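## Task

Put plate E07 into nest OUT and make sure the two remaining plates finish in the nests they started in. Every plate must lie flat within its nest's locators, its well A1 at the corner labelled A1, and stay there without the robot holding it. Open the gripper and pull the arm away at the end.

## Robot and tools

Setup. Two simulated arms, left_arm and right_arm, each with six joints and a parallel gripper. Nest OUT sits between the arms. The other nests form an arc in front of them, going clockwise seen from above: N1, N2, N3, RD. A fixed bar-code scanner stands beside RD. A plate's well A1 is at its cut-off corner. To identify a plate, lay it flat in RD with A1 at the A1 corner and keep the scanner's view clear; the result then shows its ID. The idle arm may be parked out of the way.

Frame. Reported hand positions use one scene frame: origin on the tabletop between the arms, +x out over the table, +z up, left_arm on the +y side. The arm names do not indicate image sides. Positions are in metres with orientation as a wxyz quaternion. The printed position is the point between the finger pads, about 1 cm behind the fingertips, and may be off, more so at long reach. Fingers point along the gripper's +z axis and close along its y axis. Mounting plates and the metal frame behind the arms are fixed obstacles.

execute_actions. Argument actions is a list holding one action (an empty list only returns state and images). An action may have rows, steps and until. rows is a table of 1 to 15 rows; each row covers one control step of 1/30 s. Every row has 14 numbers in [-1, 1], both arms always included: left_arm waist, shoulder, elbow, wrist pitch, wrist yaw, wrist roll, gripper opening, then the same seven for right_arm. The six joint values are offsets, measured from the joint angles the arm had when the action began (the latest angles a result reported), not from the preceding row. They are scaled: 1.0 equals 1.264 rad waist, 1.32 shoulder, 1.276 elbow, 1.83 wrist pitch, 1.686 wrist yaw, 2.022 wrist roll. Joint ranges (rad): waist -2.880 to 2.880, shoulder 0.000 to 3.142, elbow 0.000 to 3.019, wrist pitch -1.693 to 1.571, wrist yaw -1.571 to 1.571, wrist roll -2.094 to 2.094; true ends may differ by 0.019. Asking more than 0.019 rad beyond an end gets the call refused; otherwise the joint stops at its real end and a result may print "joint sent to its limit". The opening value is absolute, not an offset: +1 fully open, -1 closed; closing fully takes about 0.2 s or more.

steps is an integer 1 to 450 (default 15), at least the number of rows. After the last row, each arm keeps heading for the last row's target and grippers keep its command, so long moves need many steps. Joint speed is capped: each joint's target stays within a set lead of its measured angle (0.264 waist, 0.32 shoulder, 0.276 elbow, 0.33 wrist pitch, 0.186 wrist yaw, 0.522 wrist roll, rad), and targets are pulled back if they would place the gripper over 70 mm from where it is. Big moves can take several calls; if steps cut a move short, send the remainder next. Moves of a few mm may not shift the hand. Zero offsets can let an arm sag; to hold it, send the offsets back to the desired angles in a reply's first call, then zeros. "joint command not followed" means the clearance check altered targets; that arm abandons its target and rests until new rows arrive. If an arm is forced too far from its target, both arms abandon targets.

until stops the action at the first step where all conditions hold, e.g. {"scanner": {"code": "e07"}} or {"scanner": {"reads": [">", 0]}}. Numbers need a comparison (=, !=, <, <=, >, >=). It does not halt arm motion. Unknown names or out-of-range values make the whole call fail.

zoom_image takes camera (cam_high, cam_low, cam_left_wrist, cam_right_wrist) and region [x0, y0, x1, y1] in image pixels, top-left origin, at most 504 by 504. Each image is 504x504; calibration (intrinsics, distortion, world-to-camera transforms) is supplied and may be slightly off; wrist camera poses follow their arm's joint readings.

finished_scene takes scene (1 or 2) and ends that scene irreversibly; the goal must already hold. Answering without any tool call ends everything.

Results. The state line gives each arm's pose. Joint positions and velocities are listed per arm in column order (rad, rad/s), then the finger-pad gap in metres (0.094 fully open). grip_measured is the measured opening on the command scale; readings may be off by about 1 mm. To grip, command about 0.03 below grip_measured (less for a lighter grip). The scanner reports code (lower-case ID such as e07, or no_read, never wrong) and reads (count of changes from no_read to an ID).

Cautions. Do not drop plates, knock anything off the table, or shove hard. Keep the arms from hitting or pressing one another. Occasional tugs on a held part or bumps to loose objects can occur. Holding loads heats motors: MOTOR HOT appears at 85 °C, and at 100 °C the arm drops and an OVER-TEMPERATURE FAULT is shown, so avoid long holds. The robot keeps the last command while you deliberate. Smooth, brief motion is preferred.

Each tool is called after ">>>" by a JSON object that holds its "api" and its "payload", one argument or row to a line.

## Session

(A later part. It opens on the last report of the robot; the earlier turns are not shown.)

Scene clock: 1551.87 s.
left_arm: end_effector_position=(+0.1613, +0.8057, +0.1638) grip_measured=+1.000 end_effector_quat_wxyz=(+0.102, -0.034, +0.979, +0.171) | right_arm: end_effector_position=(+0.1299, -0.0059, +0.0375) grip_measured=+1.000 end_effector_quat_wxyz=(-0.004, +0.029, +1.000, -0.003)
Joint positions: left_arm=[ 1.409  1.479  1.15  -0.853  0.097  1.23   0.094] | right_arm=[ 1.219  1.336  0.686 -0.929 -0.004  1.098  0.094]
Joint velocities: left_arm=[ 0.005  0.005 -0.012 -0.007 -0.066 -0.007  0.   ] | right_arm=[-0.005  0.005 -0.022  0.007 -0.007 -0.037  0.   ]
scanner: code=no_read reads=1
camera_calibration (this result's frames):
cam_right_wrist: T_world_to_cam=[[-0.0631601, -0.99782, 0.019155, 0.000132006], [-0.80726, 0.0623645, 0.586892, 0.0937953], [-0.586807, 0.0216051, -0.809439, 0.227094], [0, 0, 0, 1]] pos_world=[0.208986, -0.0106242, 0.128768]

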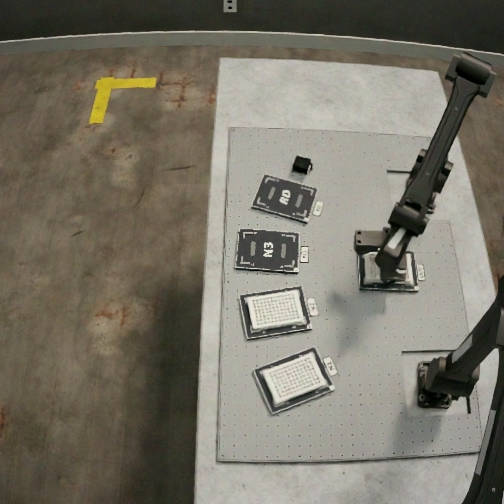

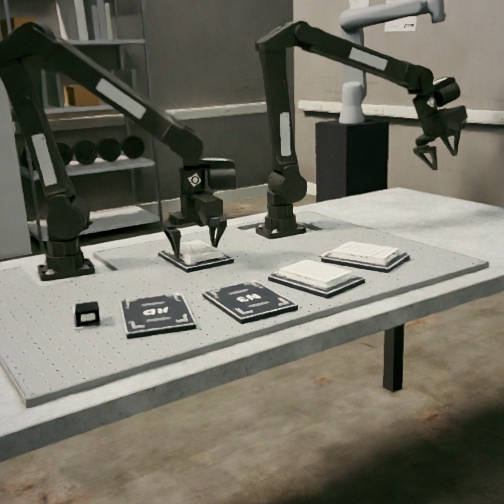

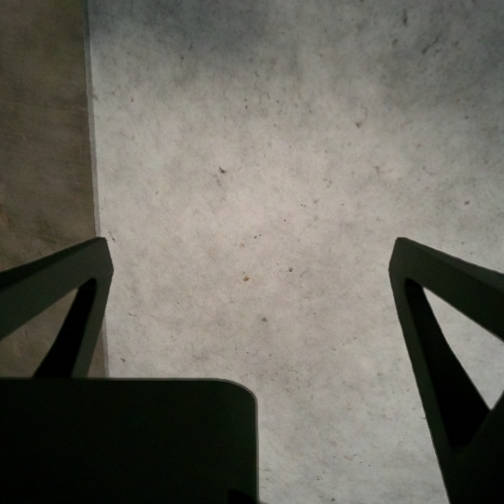

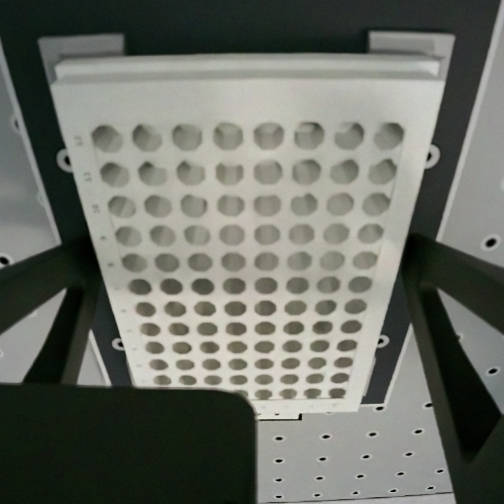

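>>> {"api": "zoom_image", "payload": {
  "camera": "cam_right_wrist",
  "region": [20, 0, 230, 100]
}}

>>> {"api": "zoom_image", "payload": {
  "camera": "cam_right_wrist",
  "region": [280, 0, 490, 100]
}}

Region (20, 0, 230, 100) of cam_right_wrist's 504x504 image, scaled by 2.400, with more detail than that image has; it fills the top 240 rows of this view, and the rest is white.

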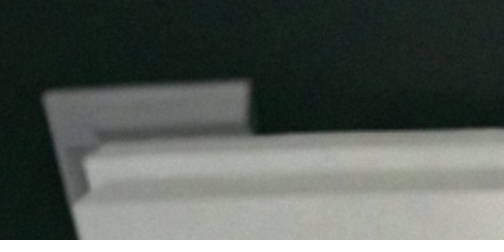

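Region (280, 0, 490, 100) of cam_right_wrist's 504x504 image, scaled by 2.400, with more detail than that image has; it fills the top 240 rows of this view, and the rest is white.

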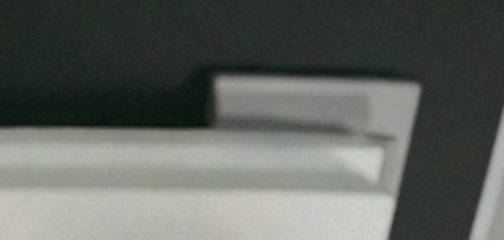

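>>> {"api": "execute_actions", "payload": {
  "actions": [
    {"rows": [[0,0,0,0,0,0,1, 0,-0.0072,0.0324,-0.0158,0,0,1],[0,0,0,0,0,0,1, 0,-0.0144,0.0382,-0.0250,0,0,1],[0,0,0,0,0,0,1, 0,-0.0216,0.0439,-0.0343,0,0,1],[0,0,0,0,0,0,1, 0,-0.0288,0.0497,-0.0435,0,0,1],[0,0,0,0,0,0,1, 0,-0.0359,0.0555,-0.0527,0,0,1],[0,0,0,0,0,0,1, 0,-0.0431,0.0613,-0.0620,0,0,1],[0,0,0,0,0,0,1, 0,-0.0503,0.0670,-0.0712,0,0,1],[0,0,0,0,0,0,1, 0,-0.0575,0.0728,-0.0804,0,0,1],[0,0,0,0,0,0,1, 0,-0.067,0.084,-0.095,0,0,1],[0,0,0,0,0,0,1, -0.02,-0.077,0.096,-0.11,0,0,1],[0,0,0,0,0,0,1, -0.06,-0.088,0.108,-0.126,0,0,1],[0,0,0,0,0,0,1, -0.13,-0.099,0.121,-0.142,0,0,1],[0,0,0,0,0,0,1, -0.25,-0.11,0.134,-0.158,0,0,1],[0,0,0,0,0,0,1, -0.42,-0.12,0.147,-0.174,0,0,1],[0,0,0,0,0,0,1, -0.63,-0.13,0.16,-0.19,0,0,1]], "steps": 60}
  ]
}}

Scene clock: 1602.17 s.
left_arm: end_effector_position=(+0.1613, +0.8057, +0.1638) grip_measured=+1.000 end_effector_quat_wxyz=(+0.102, -0.034, +0.979, +0.171) | right_arm: end_effector_position=(+0.2691, -0.1959, +0.1444) grip_measured=+1.000 end_effector_quat_wxyz=(-0.001, +0.417, +0.909, -0.000)
Joint positions: left_arm=[ 1.409  1.479  1.15  -0.853  0.097  1.23   0.094] | right_arm=[ 0.416  1.169  0.862 -1.265 -0.001  1.098  0.094]
Joint velocities: left_arm=[ 0.005  0.005  0.002 -0.007  0.022 -0.037  0.   ] | right_arm=[ 0.015 -0.015  0.012 -0.027  0.022  0.051  0.   ]
scanner: code=no_read reads=1
camera_calibration (this result's frames):
cam_right_wrist: T_world_to_cam=[[-0.761623, -0.647871, 0.0138925, 0.0746189], [-0.520866, 0.624792, 0.581665, 0.189131], [-0.385524, 0.435774, -0.81331, 0.427004], [0, 0, 0, 1]] pos_world=[0.319964, -0.255901, 0.236239]

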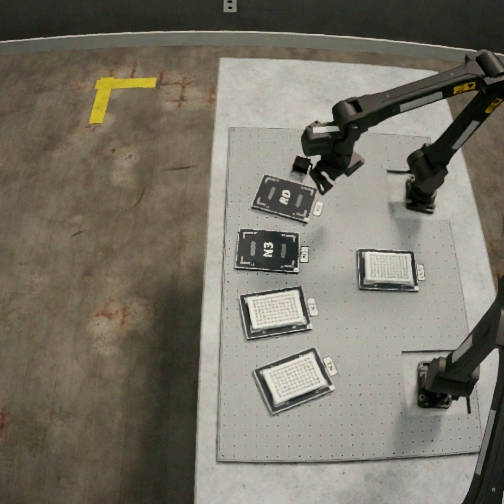

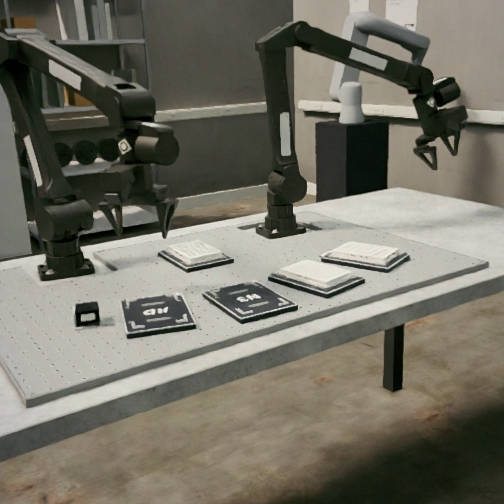

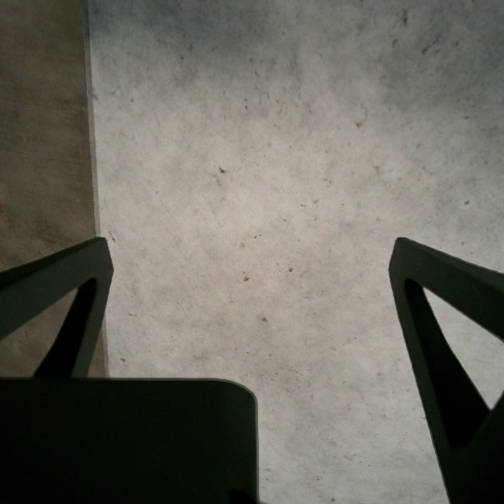

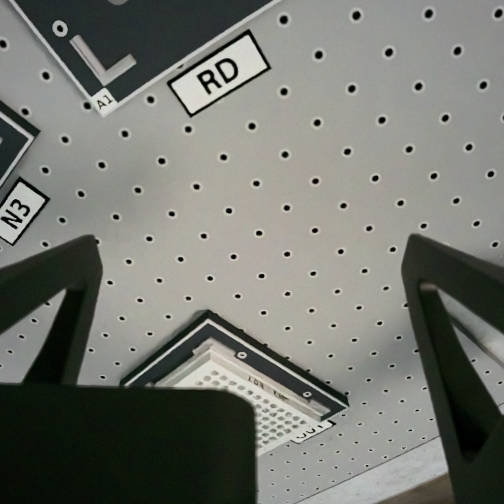

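>>> {"api": "zoom_image", "payload": {
  "camera": "cam_high",
  "region": [340, 235, 440, 305]
}}

>>> {"api": "zoom_image", "payload": {
  "camera": "cam_low",
  "region": [145, 225, 245, 285]
}}

Region (340, 235, 440, 305) of cam_high's 504x504 image, scaled by 5.040, with more detail than that image has; it fills the top 353 rows of this view, and the rest is white.

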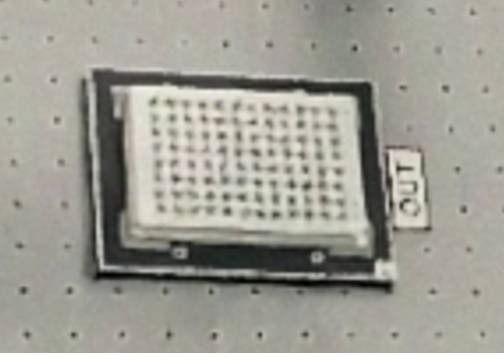

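Region (145, 225, 245, 285) of cam_low's 504x504 image, scaled by 5.040, with more detail than that image has; it fills the top 302 rows of this view, and the rest is white.

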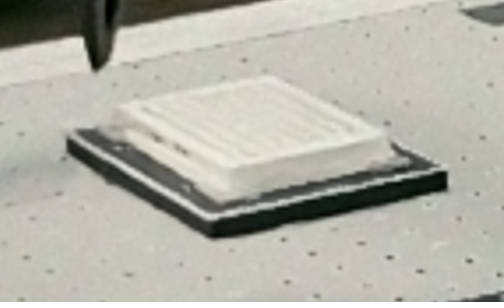

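>>> {"api": "zoom_image", "payload": {
  "camera": "cam_high",
  "region": [225, 275, 345, 420]
}}

>>> {"api": "zoom_image", "payload": {
  "camera": "cam_low",
  "region": [255, 230, 425, 305]
}}

Region (225, 275, 345, 420) of cam_high's 504x504 image, scaled by 3.476, with more detail than that image has; it fills the left 417 columns of this view, and the rest is white.

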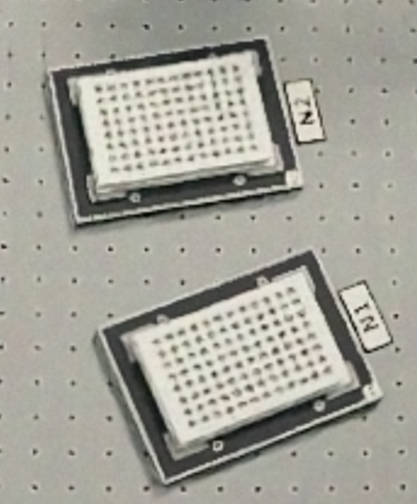

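Region (255, 230, 425, 305) of cam_low's 504x504 image, scaled by 2.965, with more detail than that image has; it fills the top 222 rows of this view, and the rest is white.

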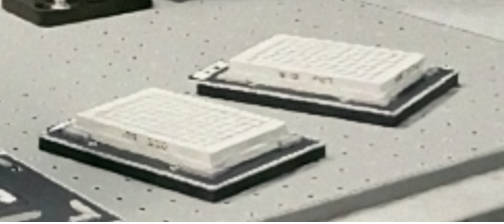

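>>> {"api": "zoom_image", "payload": {
  "camera": "cam_high",
  "region": [235, 280, 320, 345]
}}

>>> {"api": "zoom_image", "payload": {
  "camera": "cam_high",
  "region": [250, 343, 340, 418]
}}

Region (235, 280, 320, 345) of cam_high's 504x504 image, scaled by 5.929, with more detail than that image has; it fills the top 385 rows of this view, and the rest is white.

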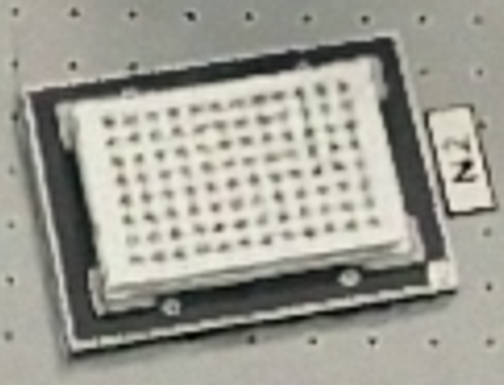

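Region (250, 343, 340, 418) of cam_high's 504x504 image, scaled by 5.600, with more detail than that image has.

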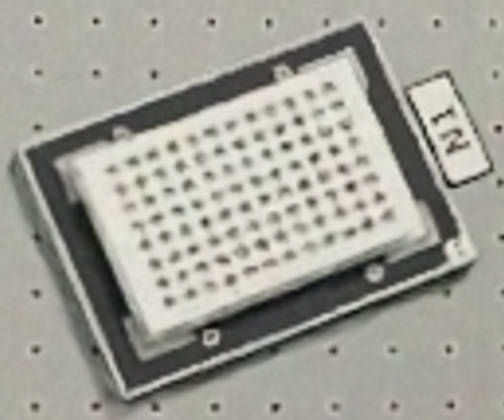

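>>> {"api": "finished_scene", "payload": {
  "scene": 1
}}

The scene is finished: the task was done.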